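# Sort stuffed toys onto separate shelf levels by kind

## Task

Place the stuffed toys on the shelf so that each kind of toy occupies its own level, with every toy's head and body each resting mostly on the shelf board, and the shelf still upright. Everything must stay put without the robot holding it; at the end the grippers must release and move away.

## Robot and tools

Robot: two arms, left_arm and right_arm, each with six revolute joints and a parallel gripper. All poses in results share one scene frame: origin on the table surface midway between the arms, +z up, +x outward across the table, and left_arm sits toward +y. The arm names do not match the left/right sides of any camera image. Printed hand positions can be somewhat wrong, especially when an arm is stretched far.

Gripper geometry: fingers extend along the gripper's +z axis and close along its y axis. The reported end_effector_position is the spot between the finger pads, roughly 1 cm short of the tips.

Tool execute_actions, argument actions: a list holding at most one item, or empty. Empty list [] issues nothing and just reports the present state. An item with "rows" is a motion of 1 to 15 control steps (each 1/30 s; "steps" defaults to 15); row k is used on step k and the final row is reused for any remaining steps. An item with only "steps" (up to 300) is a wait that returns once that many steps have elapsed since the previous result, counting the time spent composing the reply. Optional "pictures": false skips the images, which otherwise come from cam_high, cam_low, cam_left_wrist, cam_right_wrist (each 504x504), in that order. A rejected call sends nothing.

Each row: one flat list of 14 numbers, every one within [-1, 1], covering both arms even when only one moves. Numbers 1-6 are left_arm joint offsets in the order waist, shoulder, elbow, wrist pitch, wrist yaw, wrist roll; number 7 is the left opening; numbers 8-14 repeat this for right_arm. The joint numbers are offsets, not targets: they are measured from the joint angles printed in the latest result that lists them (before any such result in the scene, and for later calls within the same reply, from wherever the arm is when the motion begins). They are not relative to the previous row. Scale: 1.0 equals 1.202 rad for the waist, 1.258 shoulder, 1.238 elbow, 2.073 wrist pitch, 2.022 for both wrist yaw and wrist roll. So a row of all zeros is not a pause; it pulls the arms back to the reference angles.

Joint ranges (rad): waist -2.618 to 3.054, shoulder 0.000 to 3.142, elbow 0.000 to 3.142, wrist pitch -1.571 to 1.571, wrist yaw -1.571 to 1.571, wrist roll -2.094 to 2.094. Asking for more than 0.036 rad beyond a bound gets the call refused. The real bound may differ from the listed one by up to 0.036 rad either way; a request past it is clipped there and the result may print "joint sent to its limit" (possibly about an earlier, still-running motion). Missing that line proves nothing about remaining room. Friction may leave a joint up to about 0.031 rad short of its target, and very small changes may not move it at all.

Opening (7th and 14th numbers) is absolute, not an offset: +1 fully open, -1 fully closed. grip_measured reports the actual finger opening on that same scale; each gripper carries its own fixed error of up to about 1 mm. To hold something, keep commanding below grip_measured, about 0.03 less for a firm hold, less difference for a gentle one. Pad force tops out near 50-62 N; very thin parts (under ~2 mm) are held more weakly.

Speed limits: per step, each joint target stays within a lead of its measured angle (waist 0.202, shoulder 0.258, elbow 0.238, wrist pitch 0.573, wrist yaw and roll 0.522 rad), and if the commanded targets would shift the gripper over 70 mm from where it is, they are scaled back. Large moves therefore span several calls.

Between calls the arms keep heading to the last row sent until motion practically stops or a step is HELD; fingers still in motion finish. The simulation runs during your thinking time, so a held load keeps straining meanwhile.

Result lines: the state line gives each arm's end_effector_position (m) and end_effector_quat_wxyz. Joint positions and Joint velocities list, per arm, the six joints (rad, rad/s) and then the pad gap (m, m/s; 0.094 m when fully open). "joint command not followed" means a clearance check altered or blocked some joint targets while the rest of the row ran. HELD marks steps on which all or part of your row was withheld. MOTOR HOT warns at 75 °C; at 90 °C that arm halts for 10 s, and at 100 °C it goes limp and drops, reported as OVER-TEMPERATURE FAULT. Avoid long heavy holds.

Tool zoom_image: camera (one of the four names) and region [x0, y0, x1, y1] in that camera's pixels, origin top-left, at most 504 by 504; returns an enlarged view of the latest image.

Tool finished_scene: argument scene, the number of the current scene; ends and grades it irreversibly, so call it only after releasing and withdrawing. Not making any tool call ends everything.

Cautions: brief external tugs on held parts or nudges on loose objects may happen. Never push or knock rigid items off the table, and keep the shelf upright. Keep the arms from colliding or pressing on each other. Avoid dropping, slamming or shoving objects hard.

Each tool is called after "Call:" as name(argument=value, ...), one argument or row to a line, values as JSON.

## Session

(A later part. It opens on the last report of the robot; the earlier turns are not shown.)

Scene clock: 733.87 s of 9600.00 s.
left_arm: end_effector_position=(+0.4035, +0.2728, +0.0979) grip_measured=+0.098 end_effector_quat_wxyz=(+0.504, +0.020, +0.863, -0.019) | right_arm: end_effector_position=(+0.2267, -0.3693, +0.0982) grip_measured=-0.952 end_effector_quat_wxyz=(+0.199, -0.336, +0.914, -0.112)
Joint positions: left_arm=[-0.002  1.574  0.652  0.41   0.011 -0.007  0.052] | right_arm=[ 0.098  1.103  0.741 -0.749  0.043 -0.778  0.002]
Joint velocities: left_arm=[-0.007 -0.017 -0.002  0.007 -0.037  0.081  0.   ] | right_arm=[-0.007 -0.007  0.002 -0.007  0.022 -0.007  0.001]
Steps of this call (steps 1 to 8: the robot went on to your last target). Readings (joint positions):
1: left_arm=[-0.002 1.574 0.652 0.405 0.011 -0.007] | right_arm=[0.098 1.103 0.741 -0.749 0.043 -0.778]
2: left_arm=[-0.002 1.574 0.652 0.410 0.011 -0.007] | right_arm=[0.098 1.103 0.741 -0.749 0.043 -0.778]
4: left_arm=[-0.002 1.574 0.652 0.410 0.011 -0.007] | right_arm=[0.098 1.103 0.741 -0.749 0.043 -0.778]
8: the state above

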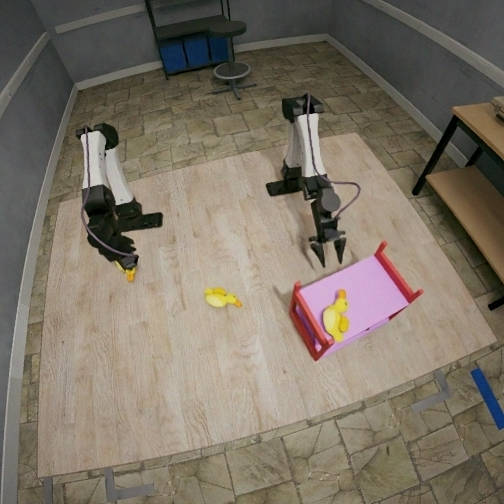

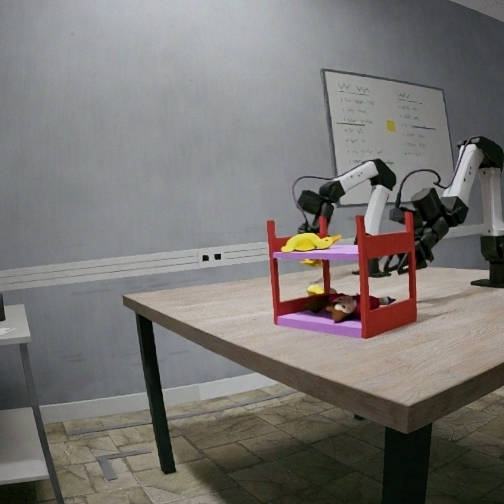

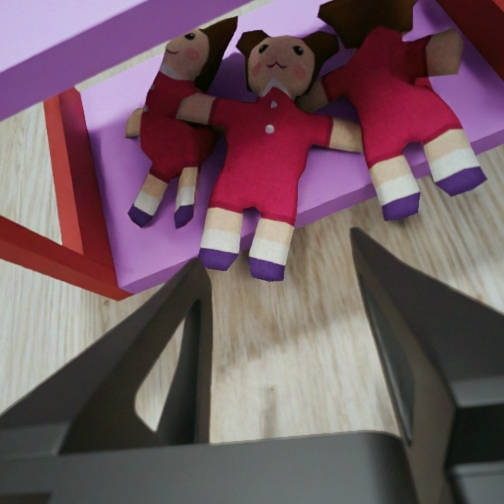

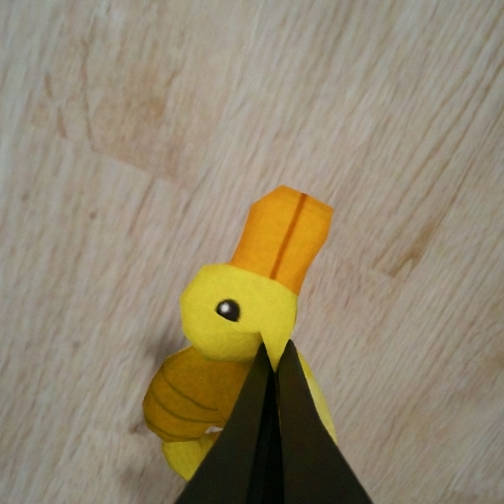

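Call:
execute_actions(
  actions=[
    {"rows":[[0,-0.15,-0.12,0,0,0,0.8,0.1,0.02,0.08,0,0,0.15,-1],[0,-0.3,-0.25,-0.04,0,0,0.8,0.2,0.06,0.16,0.02,0,0.3,-1],[0,-0.45,-0.35,-0.08,0,0,0.8,0.3,0.12,0.25,0.03,0,0.45,-1],[0,-0.6,-0.44,-0.12,0,0,0.8,0.4,0.2,0.34,0.04,0,0.6,-1],[0,-0.6,-0.44,-0.12,0,0,0.8,0.5,0.28,0.43,0.05,0,0.75,-1],[0,-0.6,-0.44,-0.12,0,0,0.8,0.6,0.36,0.52,0.06,0,0.9,-1],[0,-0.6,-0.44,-0.12,0,0,0.8,0.7,0.44,0.6,0.07,0,1,-1],[0,-0.6,-0.44,-0.12,0,0,0.8,0.8,0.52,0.66,0.075,0,1,-1],[0,-0.6,-0.44,-0.12,0,0,0.8,0.85,0.6,0.66,0.075,0,1,-1]],"steps":15},
  ],
)

Call:
execute_actions(
  actions=[
    {"steps":25},
  ],
)

Scene clock: 750.40 s of 9600.00 s.
left_arm: end_effector_position=(+0.2460, +0.2803, +0.0594) grip_measured=+0.798 end_effector_quat_wxyz=(+0.485, +0.020, +0.874, -0.018) | right_arm: end_effector_position=(+0.3627, -0.1034, +0.1451) grip_measured=-0.952 end_effector_quat_wxyz=(+0.287, -0.178, +0.938, +0.084)
Joint positions: left_arm=[-0.002  0.833  0.101  0.174  0.011 -0.007  0.084] | right_arm=[ 0.731  1.773  1.433 -0.627  0.054  0.178  0.002]
Joint velocities: left_arm=[-0.007  0.002 -0.007 -0.125 -0.051  0.037 -0.   ] | right_arm=[ 1.199  1.194  1.033  0.388 -0.007  2.     0.001]
From where the robot then was, a joint's target lay farther than a number of 1.0 reaches, so one or more steps of this call were cut to that.
Steps of this call (steps 1 to 15: the robot went on to your last target; steps 16 to 90: nothing new was sent; then 13.03 s passed at rest; steps 91 to 105: all 15 steps of this action). Readings (joint positions):
91: left_arm=[-0.002 1.554 0.634 0.413 0.011 -0.007] | right_arm=[0.113 1.106 0.749 -0.756 0.049 -0.738]
92: left_arm=[-0.002 1.492 0.578 0.410 0.011 -0.007] | right_arm=[0.157 1.118 0.776 -0.772 0.054 -0.662]
94: left_arm=[-0.002 1.326 0.442 0.368 0.011 -0.007] | right_arm=[0.260 1.179 0.870 -0.772 0.053 -0.522]
98: left_arm=[-0.002 1.014 0.193 0.264 0.011 -0.007] | right_arm=[0.440 1.393 1.090 -0.705 0.053 -0.264]
105: the state above

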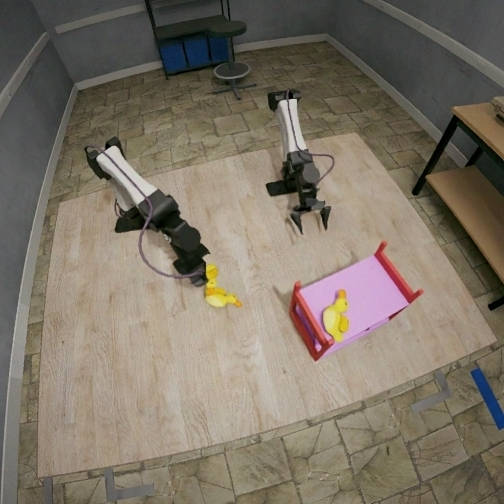

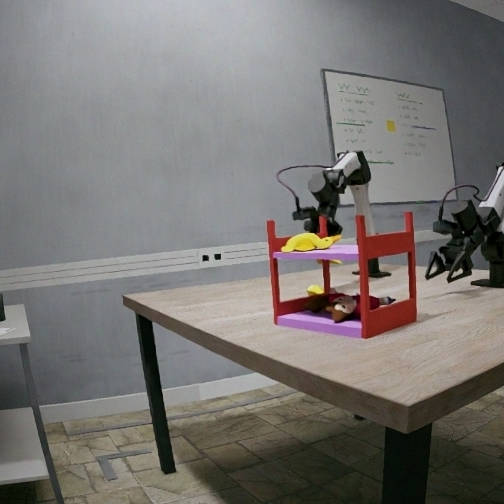

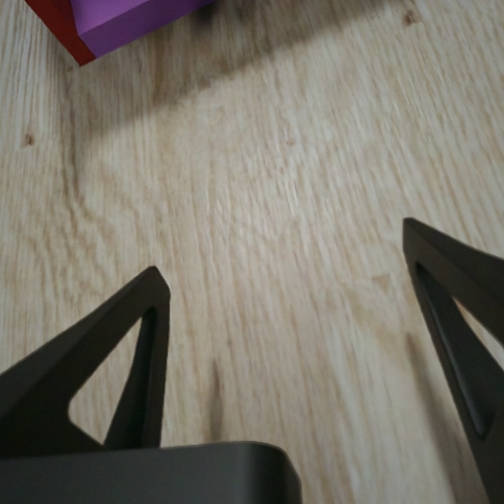

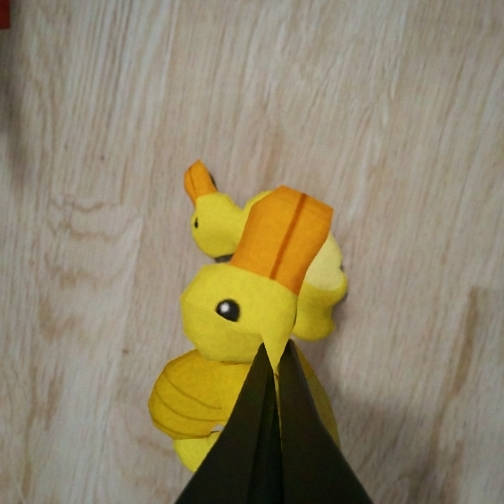

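Scene clock: 751.23 s of 9600.00 s.
left_arm: end_effector_position=(+0.2449, +0.2804, +0.0577) grip_measured=+0.798 end_effector_quat_wxyz=(+0.481, +0.020, +0.876, -0.018) | right_arm: end_effector_position=(+0.2541, +0.0574, +0.1446) grip_measured=-0.952 end_effector_quat_wxyz=(+0.159, +0.127, +0.941, +0.270)
Joint positions: left_arm=[-0.002  0.833  0.101  0.166  0.011 -0.007  0.084] | right_arm=[ 1.126  1.868  1.534 -0.6    0.035  1.222  0.002]
Joint velocities: left_arm=[-0.002  0.007 -0.017 -0.066  0.022  0.051  0.001] | right_arm=[ 0.007 -0.017 -0.007  0.066 -0.037  0.066  0.   ]
Steps of this call (steps 1 to 25: the robot went on to your last target). Readings (joint positions):
1: left_arm=[-0.002 0.833 0.101 0.172 0.011 -0.007] | right_arm=[0.776 1.807 1.463 -0.617 0.055 0.248]
2: left_arm=[-0.002 0.833 0.101 0.171 0.011 -0.007] | right_arm=[0.823 1.832 1.483 -0.609 0.055 0.320]
4: left_arm=[-0.002 0.833 0.101 0.169 0.011 -0.007] | right_arm=[0.922 1.859 1.504 -0.602 0.054 0.464]
8: left_arm=[-0.002 0.833 0.101 0.166 0.011 -0.007] | right_arm=[1.110 1.868 1.524 -0.601 0.045 0.819]
25: the state above

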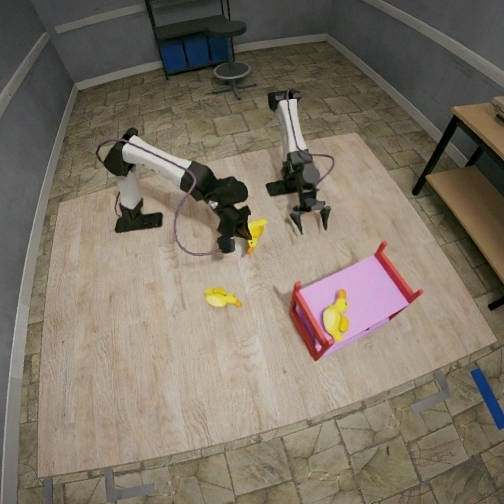

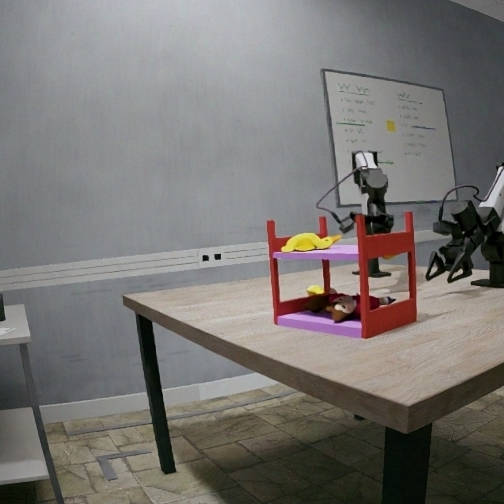

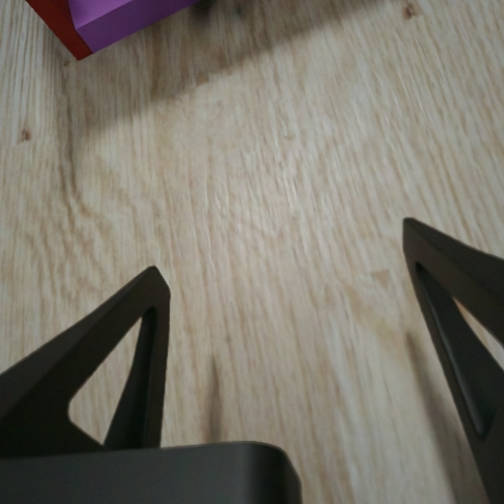

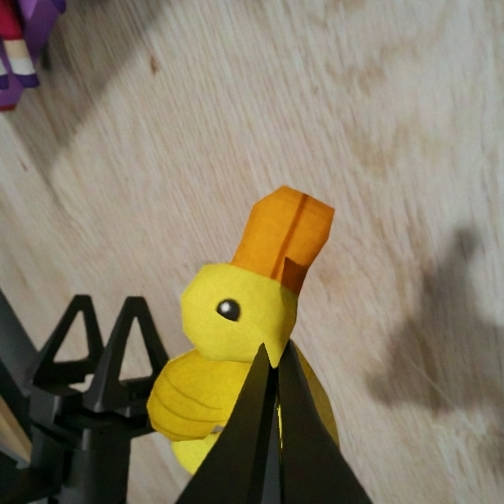

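Call:
execute_actions(
  actions=[
    {"rows":[[0,0,0,0,0,0,0.8,0,0.06,0,0,0,0.05,-1],[0,0,0,0,0,0,0.8,0,0.12,0.01,0,0,0.05,-1],[0,0,0,0,0,0,0.8,0,0.19,0.02,0,0,0.05,-1],[0,0,0,0,0,0,0.8,0,0.19,0.02,0,0,0.05,-1],[0,0,0,0,0,0,0.8,0,0.19,0.02,0,0,0.05,-1],[0,0,0,0,0,0,0.8,0,0.19,0.02,0,0,0.05,-1],[0,0,0,0,0,0,0.8,0,0.19,0.02,0,0,0.05,-0.4],[0,0,0,0,0,0,0.8,0,0.19,0.02,0,0,0.05,0.2],[0,0,0,0,0,0,0.8,0,0.19,0.02,0,0,0.05,0.7],[0,0,0,0,0,0,0.8,0,0.19,0.02,0,0,0.05,0.7],[0,0,0,0,0,0,0.8,0,0.19,0.02,0,0,0.05,0.7],[0,0,0,0,0,0,0.8,0,0.1,0,0,0,0.05,0.7],[0,0,0,0,0,0,0.8,0,0,0,0,0,0.05,0.7],[0,0,0,0,0,0,0.8,0,-0.1,0,0,0,0.05,0.7],[0,0,0,0,0,0,0.8,0,-0.15,0,0,0,0.05,0.7]],"steps":15},
  ],
)

Call:
execute_actions(
  actions=[
    {"rows":[[-0.15,0,0.1,-0.1,0,0,0.8,-0.2,0,0,0,0,-0.1,1],[-0.3,0.05,0.2,-0.2,0,0,0.8,-0.4,0,0,0,0,-0.2,1],[-0.45,0.1,0.3,-0.3,0,0,0.8,-0.6,0,0,0,0,-0.3,1],[-0.55,0.2,0.45,-0.4,0,0,0.8,-0.7,0,0,0,0,-0.4,1],[-0.55,0.3,0.6,-0.5,0,0,0.8,-0.7,0,0,0,0,-0.4,1],[-0.55,0.4,0.75,-0.57,0,0,0.8,-0.7,0,0,0,0,-0.4,1],[-0.55,0.5,0.9,-0.61,0,0,0.8,-0.7,0,0,0,0,-0.4,1],[-0.55,0.6,1,-0.61,0,0,0.8,-0.7,0,0,0,0,-0.4,1]],"steps":15},
  ],
)

Call:
execute_actions(
  actions=[
    {"steps":30},
  ],
)

Scene clock: 771.50 s of 9600.00 s.
left_arm: end_effector_position=(+0.2449, +0.2804, +0.0576) grip_measured=+0.798 end_effector_quat_wxyz=(+0.481, +0.020, +0.876, -0.018) | right_arm: end_effector_position=(+0.2532, +0.0575, +0.0822) grip_measured=+0.698 end_effector_quat_wxyz=(+0.120, +0.168, +0.954, +0.219)
Joint positions: left_arm=[-0.002  0.833  0.101  0.165  0.011 -0.007  0.084] | right_arm=[ 1.127  1.999  1.534 -0.602  0.033  1.306  0.08 ]
Joint velocities: left_arm=[ 0.007  0.007 -0.007  0.007  0.007 -0.081 -0.001] | right_arm=[ 0.012 -1.184 -0.056 -0.227  0.022  0.007  0.002]
Steps of this call (steps 1 to 30: the robot went on to your last target; steps 31 to 90: nothing new was sent; then 16.77 s passed at rest; steps 91 to 105: all 15 steps of this action). Readings (joint positions):
91: left_arm=[-0.002 0.833 0.101 0.165 0.011 -0.007] | right_arm=[1.126 1.873 1.534 -0.601 0.035 1.241]
92: left_arm=[-0.002 0.833 0.101 0.165 0.011 -0.007] | right_arm=[1.126 1.888 1.536 -0.598 0.035 1.255]
94: left_arm=[-0.002 0.833 0.101 0.165 0.011 -0.007] | right_arm=[1.126 1.955 1.552 -0.589 0.035 1.272]
98: left_arm=[-0.002 0.833 0.101 0.165 0.011 -0.007] | right_arm=[1.126 2.115 1.556 -0.591 0.035 1.295]
105: the state above

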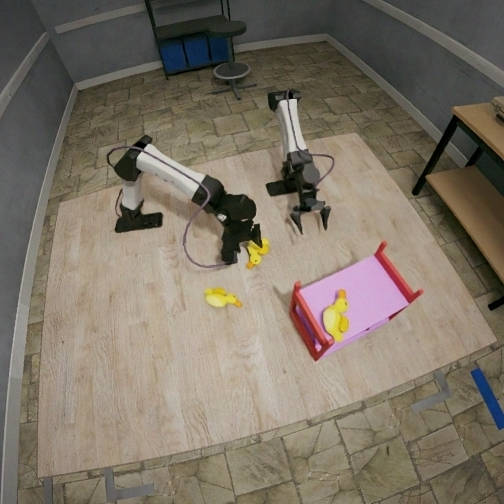

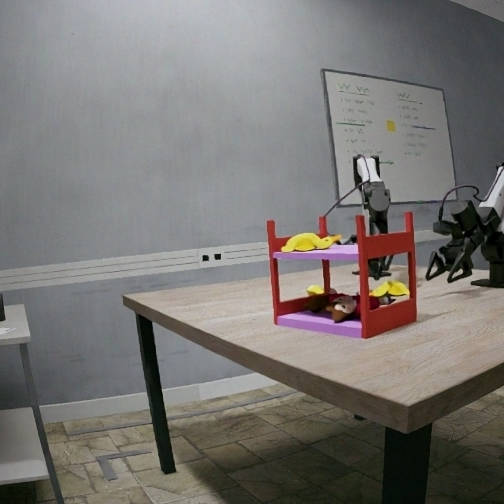

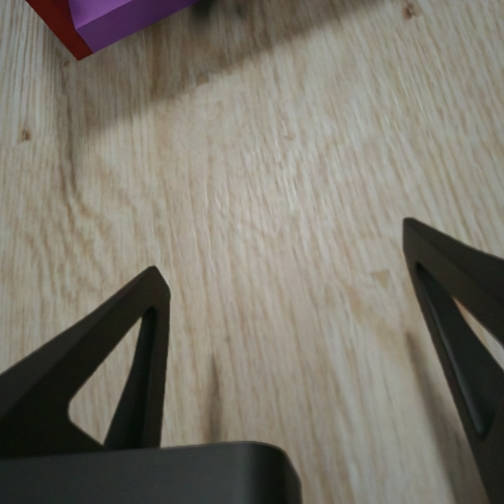

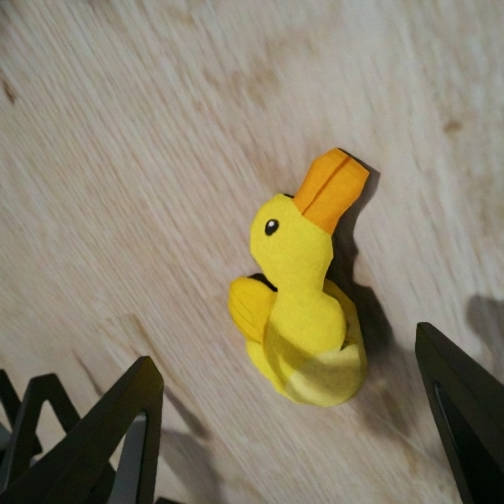

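Scene clock: 772.00 s of 9600.00 s.
left_arm: end_effector_position=(+0.2126, +0.0857, +0.0875) grip_measured=+0.798 end_effector_quat_wxyz=(+0.071, +0.344, +0.936, -0.035) | right_arm: end_effector_position=(+0.4498, -0.2038, +0.0900) grip_measured=+1.000 end_effector_quat_wxyz=(+0.245, +0.159, +0.950, +0.107)
Joint positions: left_arm=[-0.665  1.615  1.188 -0.986  0.015 -0.008  0.084] | right_arm=[ 0.456  1.999  1.547 -0.577  0.025  0.619  0.094]
Joint velocities: left_arm=[-0.002  0.002  1.99  -0.769 -0.095  0.066 -0.002] | right_arm=[-1.473 -0.002  0.007 -0.037 -0.007 -0.579  0.   ]
Steps of this call (steps 1 to 15: all 15 steps of this action). Readings (joint positions):
1: left_arm=[-0.029 0.833 0.116 0.132 -0.002 -0.009] | right_arm=[1.115 1.969 1.535 -0.606 0.028 1.286]
2: left_arm=[-0.096 0.842 0.160 0.050 -0.005 -0.009] | right_arm=[1.092 1.949 1.541 -0.597 0.023 1.239]
4: left_arm=[-0.241 0.922 0.311 -0.149 -0.001 -0.009] | right_arm=[1.012 1.942 1.547 -0.578 0.022 1.102]
8: left_arm=[-0.524 1.266 0.664 -0.549 0.001 -0.009] | right_arm=[0.817 1.974 1.547 -0.577 0.023 0.843]
15: the state above

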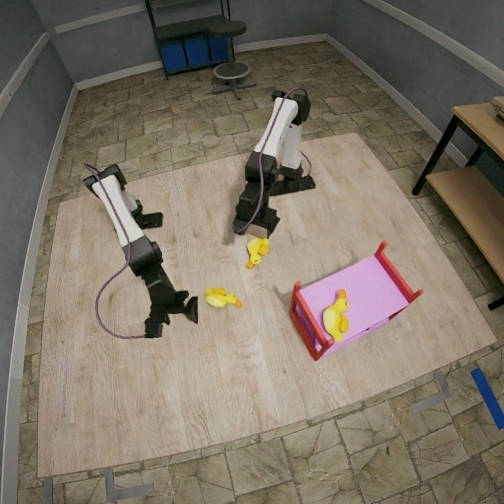

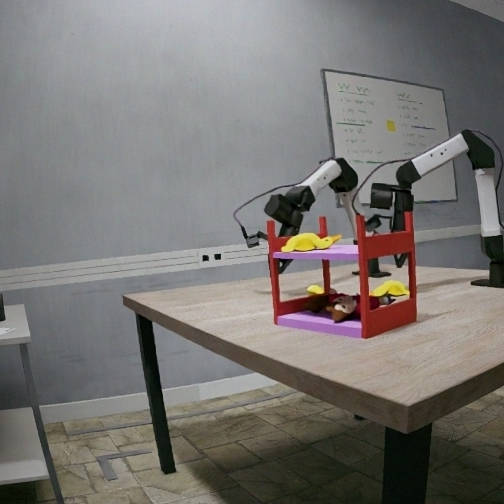

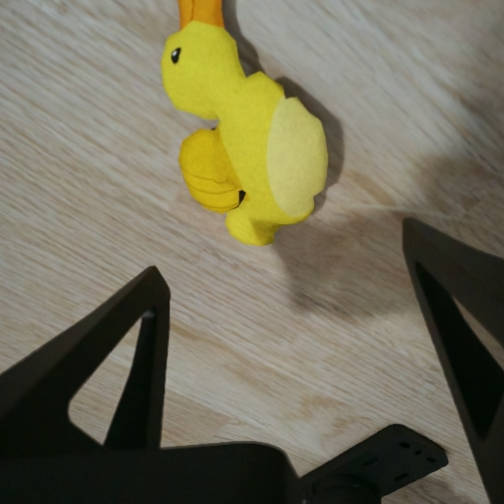

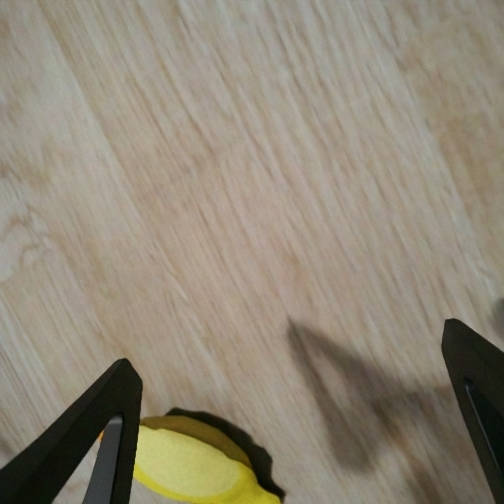

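Scene clock: 773.00 s of 9600.00 s.
left_arm: end_effector_position=(+0.2247, +0.0753, +0.1385) grip_measured=+0.798 end_effector_quat_wxyz=(+0.110, +0.342, +0.932, -0.049) | right_arm: end_effector_position=(+0.4641, -0.2934, +0.0881) grip_measured=+1.000 end_effector_quat_wxyz=(+0.253, +0.192, +0.946, +0.061)
Joint positions: left_arm=[-0.665  1.583  1.342 -1.089  0.015 -0.008  0.084] | right_arm=[ 0.281  1.999  1.547 -0.593  0.042  0.508  0.094]
Joint velocities: left_arm=[-0.002 -0.002 -0.012  0.022  0.066 -0.051  0.   ] | right_arm=[-0.032 -0.002 -0.012  0.037 -0.022 -0.037  0.   ]
Steps of this call (steps 1 to 30: the robot went on to your last target). Readings (joint positions):
1: left_arm=[-0.665 1.612 1.250 -1.001 0.015 -0.008] | right_arm=[0.404 1.999 1.547 -0.577 0.025 0.601]
2: left_arm=[-0.665 1.604 1.297 -1.002 0.015 -0.008] | right_arm=[0.354 1.999 1.547 -0.578 0.026 0.583]
4: left_arm=[-0.665 1.586 1.338 -1.007 0.015 -0.008] | right_arm=[0.278 1.999 1.547 -0.580 0.034 0.557]
8: left_arm=[-0.665 1.583 1.342 -1.052 0.015 -0.008] | right_arm=[0.255 1.999 1.547 -0.588 0.042 0.529]
30: the state above
All arms were judged still, so your last target was given up. Only a new action makes them travel on or press farther. Fingers that are still opening or closing keep moving.

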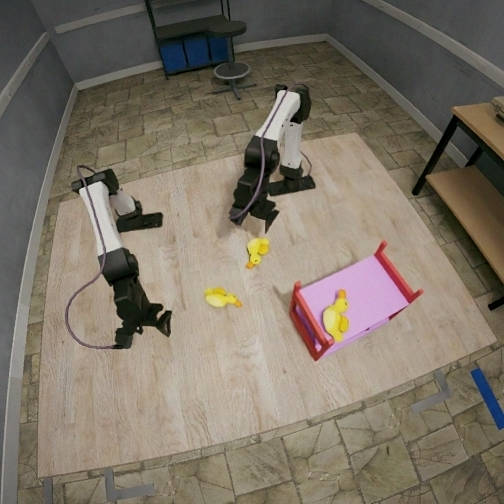

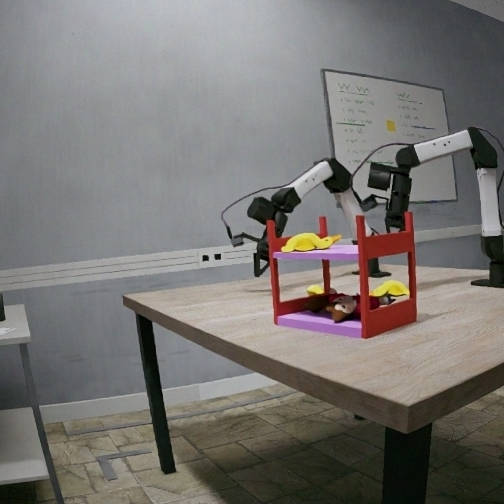

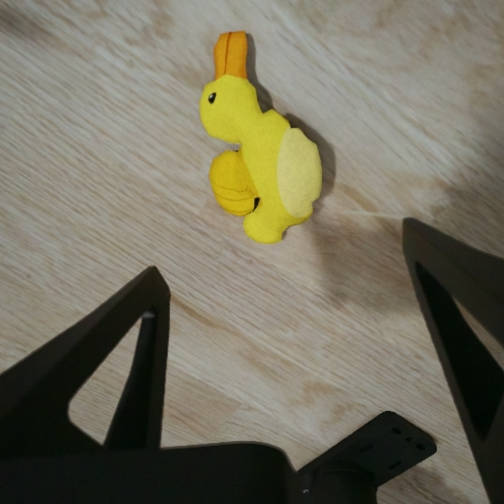

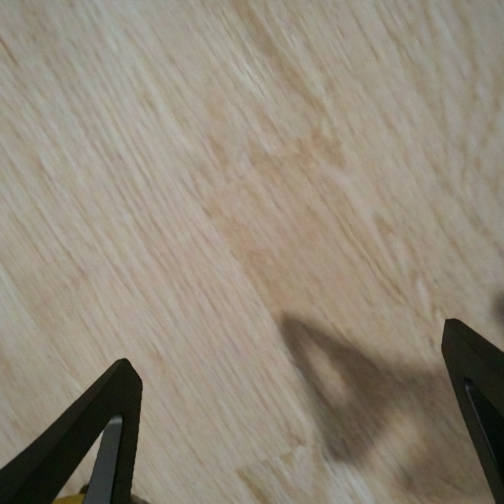

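Call:
execute_actions(
  actions=[
    {"rows":[[0,0.08,0.07,0,0,0,0.8,0,0,0,0,0,0,1],[0,0.16,0.14,0,0,0,0.8,0,0,0,0,0,0,1],[0,0.25,0.14,0,0,0,0.8,0,0,0,0,0,0,1],[0,0.33,0.14,0,0,0,0.8,0,0,0,0,0,0,1]],"steps":15},
  ],
)

Scene clock: 780.37 s of 9600.00 s.
left_arm: end_effector_position=(+0.2512, +0.0525, +0.0350) grip_measured=+0.798 end_effector_quat_wxyz=(-0.018, +0.344, +0.939, -0.001) | right_arm: end_effector_position=(+0.4641, -0.2934, +0.0881) grip_measured=+1.000 end_effector_quat_wxyz=(+0.253, +0.192, +0.946, +0.061)
Joint positions: left_arm=[-0.665  2.022  1.499 -1.081  0.015 -0.008  0.084] | right_arm=[ 0.281  1.999  1.547 -0.593  0.042  0.508  0.094]
Joint velocities: left_arm=[ 0.012 -0.188 -0.002 -0.022  0.037  0.022 -0.001] | right_arm=[-0.012 -0.002 -0.012 -0.081  0.007 -0.007  0.   ]
Steps of this call (steps 1 to 90: nothing new was sent; then 3.87 s passed at rest; steps 91 to 105: all 15 steps of this action). Readings (joint positions):
91: left_arm=[-0.665 1.594 1.353 -1.099 0.015 -0.008] | right_arm=[0.281 1.999 1.547 -0.593 0.042 0.508]
92: left_arm=[-0.665 1.629 1.392 -1.117 0.015 -0.008] | right_arm=[0.281 1.999 1.547 -0.593 0.042 0.508]
94: left_arm=[-0.665 1.755 1.490 -1.107 0.015 -0.008] | right_arm=[0.281 1.999 1.547 -0.593 0.042 0.508]
98: left_arm=[-0.665 1.988 1.518 -1.068 0.015 -0.008] | right_arm=[0.281 1.999 1.547 -0.593 0.042 0.508]
105: the state above

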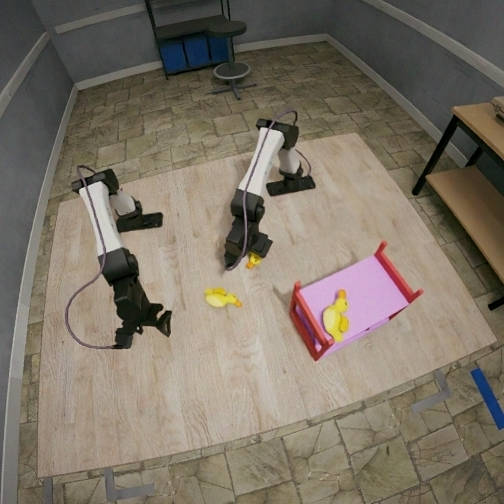

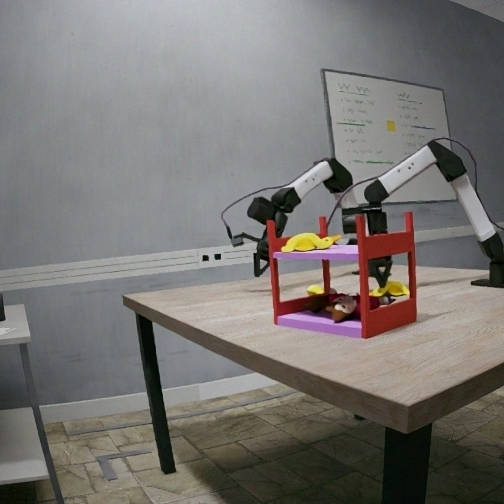

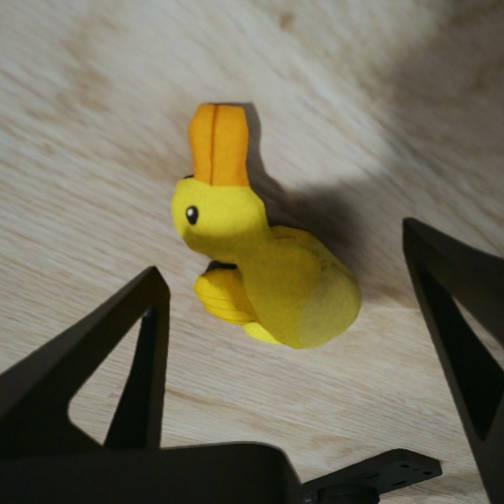

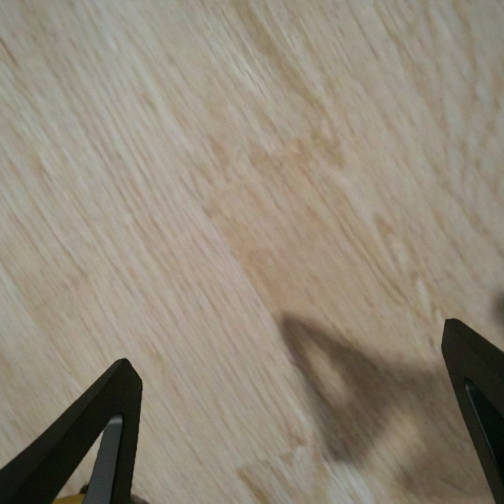

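Call:
execute_actions(
  actions=[
    {"rows":[[0,0,0,0,0,0,0.8,0,0.04,0,0,0,0,0.8],[0,0,0,0,0,0,0.3,0,0.04,0,0,0,0,0.3],[0,0,0,0,0,0,-0.2,0,0.04,0,0,0,0,-0.2],[0,0,0,0,0,0,-0.6,0,0.04,0,0,0,0,-0.6],[0,0,0,0,0,0,-1,0,0.04,0,0,0,0,-1]],"steps":2},
  ],
)

action 0: the action has 5 rows but "steps" is 2. Give at most as many rows as steps.

Call:
execute_actions(
  actions=[
    {"rows":[[0,0.04,0,0,0,0,0.8,0,0,0,0,0,0,1],[0,0.04,0,0,0,0,0.8,0,0,0,0,0,0,1],[0,0.04,0,0,0,0,0.8,0,0,0,0,0,0,1],[0,0.04,0,0,0,0,0.8,0,0,0,0,0,0,1],[0,0.04,0,0,0,0,0.5,0,0,0,0,0,0,1],[0,0.04,0,0,0,0,0.2,0,0,0,0,0,0,1],[0,0.04,0,0,0,0,-0.1,0,0,0,0,0,0,1],[0,0.04,0,0,0,0,-0.4,0,0,0,0,0,0,1],[0,0.04,0,0,0,0,-0.7,0,0,0,0,0,0,1],[0,0.04,0,0,0,0,-1,0,0,0,0,0,0,1]],"steps":15},
  ],
)

Scene clock: 814.47 s of 9600.00 s.
left_arm: end_effector_position=(+0.2471, +0.0554, +0.0168) grip_measured=-0.957 end_effector_quat_wxyz=(-0.044, +0.343, +0.938, +0.007) | right_arm: end_effector_position=(+0.4641, -0.2934, +0.0881) grip_measured=+1.000 end_effector_quat_wxyz=(+0.253, +0.192, +0.946, +0.061)
Joint positions: left_arm=[-0.665  2.075  1.499 -1.083  0.017 -0.008  0.002] | right_arm=[ 0.281  1.999  1.547 -0.593  0.042  0.508  0.094]
Joint velocities: left_arm=[ 0.007 -0.027 -0.007 -0.022  0.037  0.066 -0.   ] | right_arm=[ 0.007  0.002  0.017 -0.022  0.037 -0.037  0.   ]
Steps of this call (steps 1 to 15: the robot went on to your last target; steps 16 to 90: nothing new was sent; then 30.60 s passed at rest; steps 91 to 105: all 15 steps of this action). Readings (joint positions):
91: left_arm=[-0.665 2.018 1.499 -1.082 0.015 -0.008] | right_arm=[0.281 1.999 1.547 -0.593 0.042 0.508]
92: left_arm=[-0.665 2.026 1.499 -1.081 0.015 -0.008] | right_arm=[0.281 1.999 1.547 -0.593 0.042 0.508]
94: left_arm=[-0.665 2.051 1.499 -1.081 0.015 -0.008] | right_arm=[0.281 1.999 1.547 -0.593 0.042 0.508]
98: left_arm=[-0.665 2.077 1.499 -1.081 0.014 -0.008] | right_arm=[0.281 1.999 1.547 -0.593 0.042 0.508]
105: the state above

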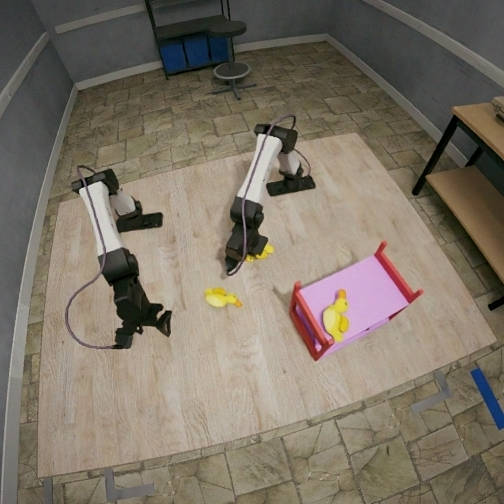

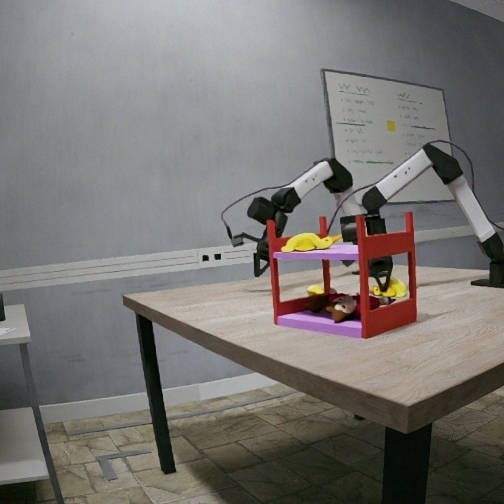

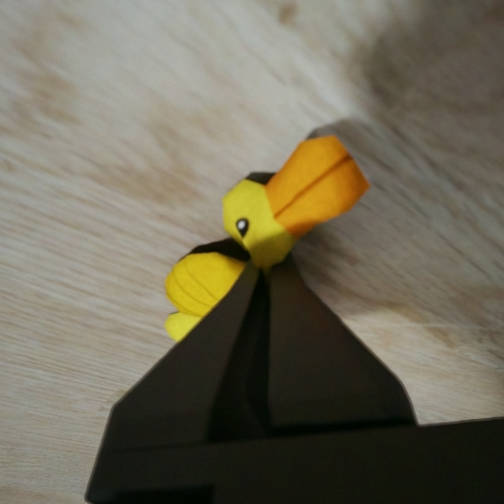

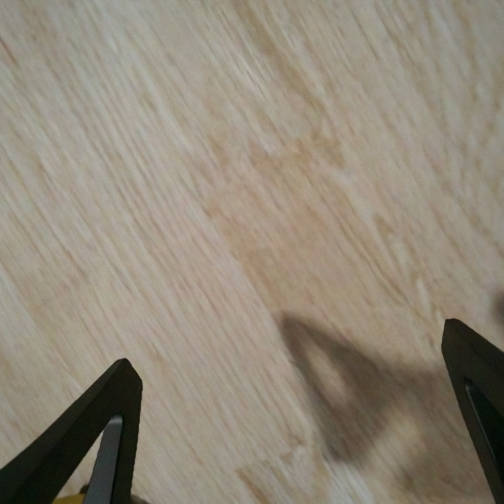

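Call:
execute_actions(
  actions=[
    {"rows":[[0,-0.06,0,0,0,0,-1,0,0,0,0,0,0,1],[0,-0.13,0.04,0,0,0,-1,0,0,0,0,0,0,1],[0,-0.2,0.1,0,0,0,-1,0,0,0,0,0,0,1],[0,-0.27,0.18,-0.02,0,0,-1,0,0,0,0,0,0,1],[0,-0.32,0.27,-0.03,0,0,-1,0,0,0,0,0,0,1],[0,-0.346,0.36,-0.04,0,0,-1,0,0,0,0,0,0,1],[0,-0.346,0.445,-0.05,0,0,-1,0,0,0,0,0,0,1]],"steps":15},
  ],
)

Call:
execute_actions(
  actions=[
    {"steps":15},
  ],
)

Scene clock: 823.47 s of 9600.00 s.
left_arm: end_effector_position=(+0.2968, +0.0122, +0.2831) grip_measured=-0.957 end_effector_quat_wxyz=(+0.287, +0.330, +0.892, -0.117) | right_arm: end_effector_position=(+0.4641, -0.2934, +0.0881) grip_measured=+1.000 end_effector_quat_wxyz=(+0.253, +0.192, +0.946, +0.061)
Joint positions: left_arm=[-0.665  1.71   1.907 -1.138  0.019 -0.008  0.002] | right_arm=[ 0.281  1.999  1.547 -0.593  0.042  0.508  0.094]
Joint velocities: left_arm=[ 0.012 -0.437  1.341 -0.168  0.007 -0.066  0.001] | right_arm=[ 0.012 -0.012  0.007 -0.037  0.007 -0.007  0.   ]
Steps of this call (steps 1 to 15: the robot went on to your last target; steps 16 to 90: nothing new was sent; then 5.50 s passed at rest; steps 91 to 105: all 15 steps of this action). Readings (joint positions):
91: left_arm=[-0.665 2.068 1.499 -1.083 0.019 -0.008] | right_arm=[0.281 1.999 1.547 -0.593 0.042 0.508]
92: left_arm=[-0.665 2.050 1.499 -1.084 0.019 -0.008] | right_arm=[0.281 1.999 1.547 -0.593 0.042 0.508]
94: left_arm=[-0.665 1.995 1.518 -1.095 0.019 -0.008] | right_arm=[0.281 1.999 1.547 -0.593 0.042 0.508]
98: left_arm=[-0.665 1.875 1.631 -1.106 0.019 -0.008] | right_arm=[0.281 1.999 1.547 -0.593 0.042 0.508]
105: the state above

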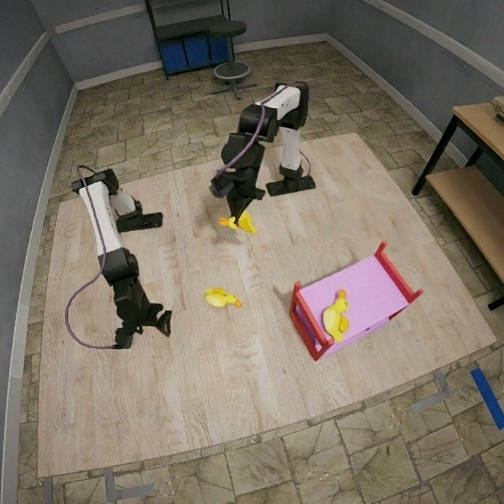

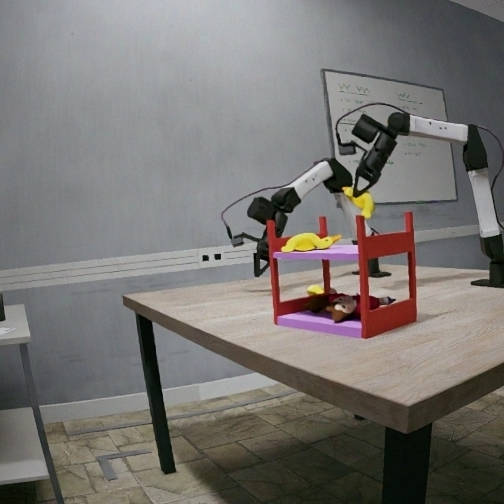

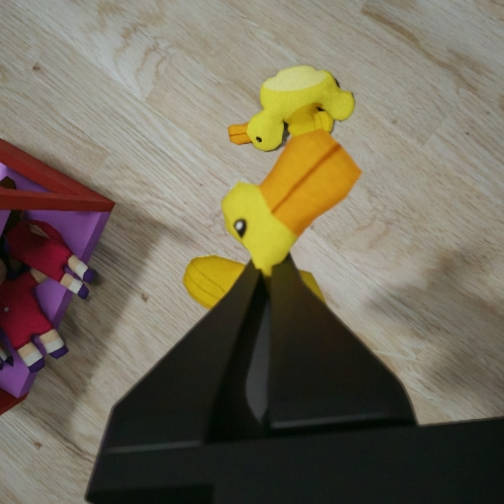

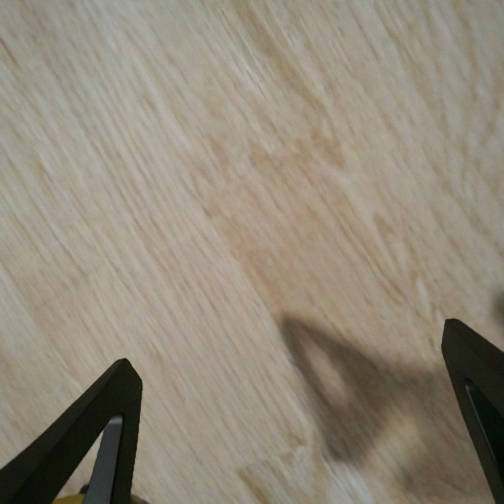

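Scene clock: 823.97 s of 9600.00 s.
left_arm: end_effector_position=(+0.2849, +0.0226, +0.3588) grip_measured=-0.957 end_effector_quat_wxyz=(+0.361, +0.320, +0.864, -0.145) | right_arm: end_effector_position=(+0.4641, -0.2934, +0.0881) grip_measured=+1.000 end_effector_quat_wxyz=(+0.253, +0.192, +0.946, +0.061)
Joint positions: left_arm=[-0.665  1.638  2.051 -1.185  0.019 -0.008  0.002] | right_arm=[ 0.281  1.999  1.547 -0.593  0.042  0.508  0.094]
Joint velocities: left_arm=[-0.012 -0.002  0.002 -0.066 -0.022  0.037  0.001] | right_arm=[ 0.002 -0.007  0.002 -0.081 -0.022 -0.007  0.   ]
Steps of this call (steps 1 to 15: the robot went on to your last target). Readings (joint positions):
1: left_arm=[-0.665 1.694 1.953 -1.142 0.019 -0.008] | right_arm=[0.281 1.999 1.547 -0.593 0.042 0.508]
2: left_arm=[-0.665 1.677 1.991 -1.143 0.019 -0.008] | right_arm=[0.281 1.999 1.547 -0.593 0.042 0.508]
4: left_arm=[-0.665 1.641 2.035 -1.144 0.019 -0.008] | right_arm=[0.281 1.999 1.547 -0.593 0.042 0.508]
8: left_arm=[-0.665 1.617 2.051 -1.155 0.019 -0.008] | right_arm=[0.281 1.999 1.547 -0.593 0.042 0.508]
15: the state above

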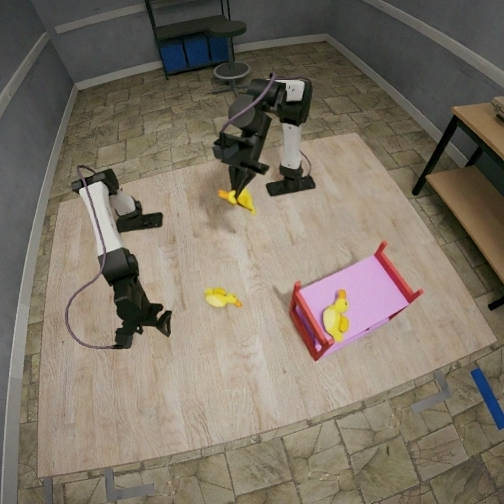

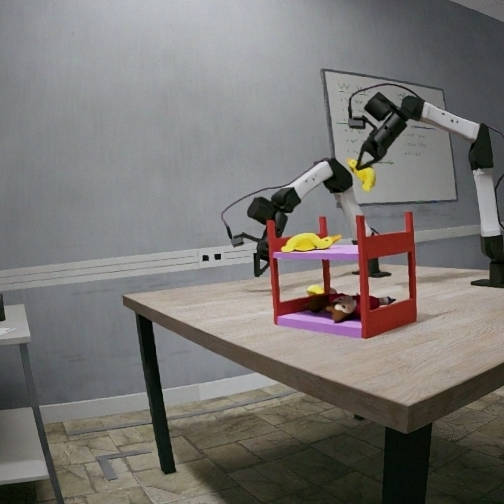

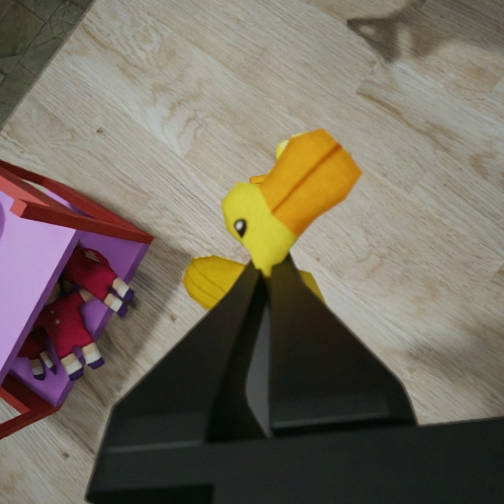

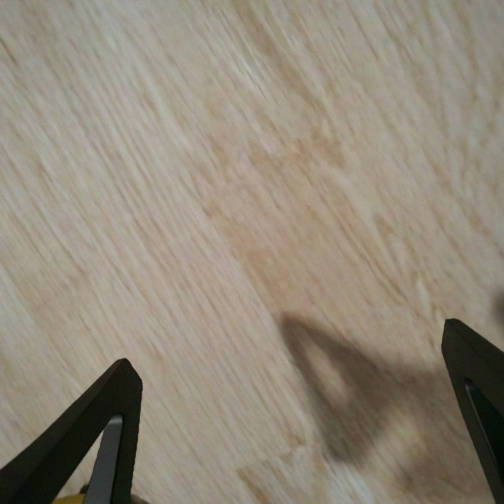

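Call:
execute_actions(
  actions=[
    {"rows":[[0.1,0,0,0,0,0,-1,0,0,0,0,0,0,1],[0.2,0,0,0,0,0,-1,0,0,0,0,0,0,1],[0.3,0,0,0,0,0,-1,0,0,0,0,0,0,1],[0.4,0,0,0,0,0,-1,0,0,0,0,0,0,1],[0.5,0,0,0,0,0,-1,0,0,0,0,0,0,1],[0.6,0,0,0,0,0,-1,0,0,0,0,0,0,1]],"steps":15},
  ],
  pictures=false,
)

Call:
execute_actions(
  actions=[
    {"rows":[[0.0,0.04,0,0.02,0,0,-1,0.1,-0.1,0,0,0,0,1],[0.0,0.08,0,0.04,0,0,-1,0.2,-0.1,0,0,0,0,1],[0.0,0.12,-0.01,0.055,0,0,-1,0.3,-0.1,0.04,0,0,0,1],[0.0,0.12,-0.01,0.055,0,0,-1,0.365,-0.1,0.04,0,0,0,1]],"steps":15},
  ],
)

Scene clock: 831.90 s of 9600.00 s.
left_arm: end_effector_position=(+0.3883, +0.3081, +0.3550) grip_measured=-0.958 end_effector_quat_wxyz=(+0.383, -0.018, +0.923, +0.004) | right_arm: end_effector_position=(+0.4641, -0.2934, +0.0881) grip_measured=+1.000 end_effector_quat_wxyz=(+0.253, +0.192, +0.946, +0.061)
Joint positions: left_arm=[ 0.076  1.646  2.051 -1.189  0.    -0.008  0.002] | right_arm=[ 0.281  1.999  1.547 -0.593  0.042  0.508  0.094]
Joint velocities: left_arm=[-0.12   0.007 -0.007 -0.007  0.125 -0.007 -0.001] | right_arm=[-0.007  0.002 -0.002 -0.066 -0.022  0.007  0.   ]
Steps of this call (steps 1 to 15: the robot went on to your last target; steps 16 to 90: nothing new was sent; then 4.43 s passed at rest; steps 91 to 105: all 15 steps of this action). Readings (joint positions):
91: left_arm=[-0.653 1.638 2.051 -1.189 0.026 -0.008] | right_arm=[0.281 1.999 1.547 -0.593 0.042 0.508]
92: left_arm=[-0.618 1.638 2.051 -1.189 0.038 -0.007] | right_arm=[0.281 1.999 1.547 -0.593 0.042 0.508]
94: left_arm=[-0.495 1.639 2.051 -1.189 0.042 -0.007] | right_arm=[0.281 1.999 1.547 -0.593 0.042 0.508]
98: left_arm=[-0.216 1.643 2.051 -1.189 0.031 -0.007] | right_arm=[0.281 1.999 1.547 -0.593 0.042 0.508]
105: the state above

Scene clock: 832.40 s of 9600.00 s.
left_arm: end_effector_position=(+0.4375, +0.3081, +0.2863) grip_measured=-0.957 end_effector_quat_wxyz=(+0.329, -0.017, +0.944, +0.002) | right_arm: end_effector_position=(+0.3920, -0.0700, +0.1533) grip_measured=+1.000 end_effector_quat_wxyz=(+0.288, -0.032, +0.944, +0.156)
Joint positions: left_arm=[ 0.074  1.819  2.028 -1.111  0.002 -0.008  0.002] | right_arm=[ 0.749  1.888  1.576 -0.591  0.035  0.508  0.094]
Joint velocities: left_arm=[-0.022 -0.056  0.002  0.022 -0.022  0.022  0.   ] | right_arm=[-0.042 -0.007 -0.007  0.007 -0.022  0.007  0.   ]
Steps of this call (steps 1 to 15: all 15 steps of this action). Readings (joint positions):
1: left_arm=[0.074 1.649 2.051 -1.189 0.002 -0.008] | right_arm=[0.289 1.992 1.546 -0.594 0.045 0.508]
2: left_arm=[0.074 1.659 2.051 -1.183 0.002 -0.008] | right_arm=[0.306 1.981 1.544 -0.601 0.049 0.508]
4: left_arm=[0.074 1.702 2.051 -1.151 0.002 -0.008] | right_arm=[0.371 1.952 1.546 -0.601 0.051 0.508]
8: left_arm=[0.074 1.808 2.040 -1.118 0.002 -0.008] | right_arm=[0.547 1.909 1.563 -0.596 0.051 0.508]
15: the state above

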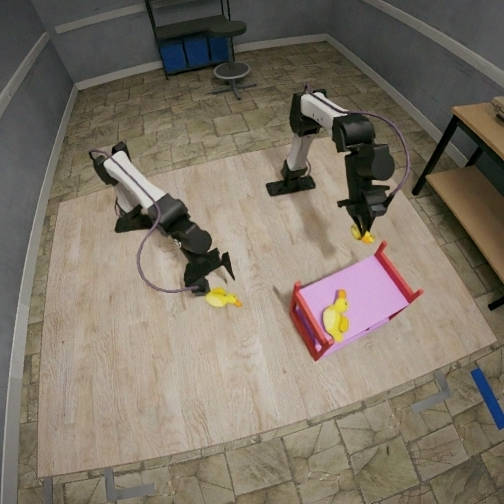

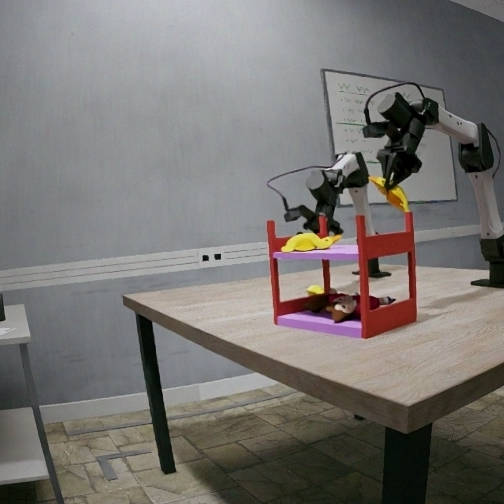

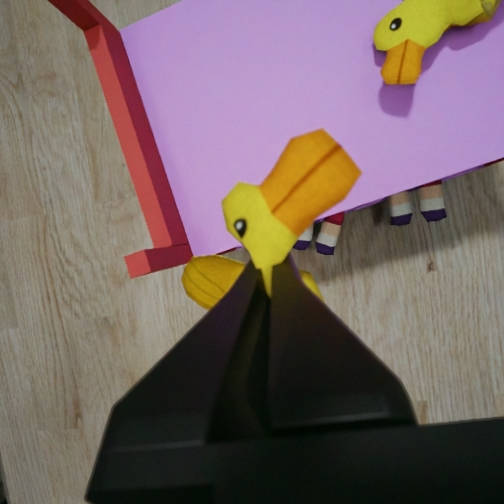

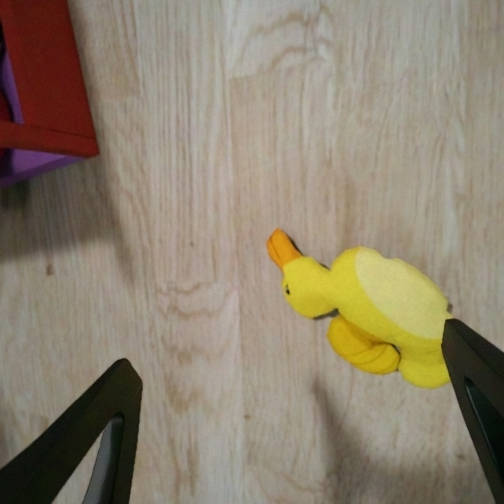

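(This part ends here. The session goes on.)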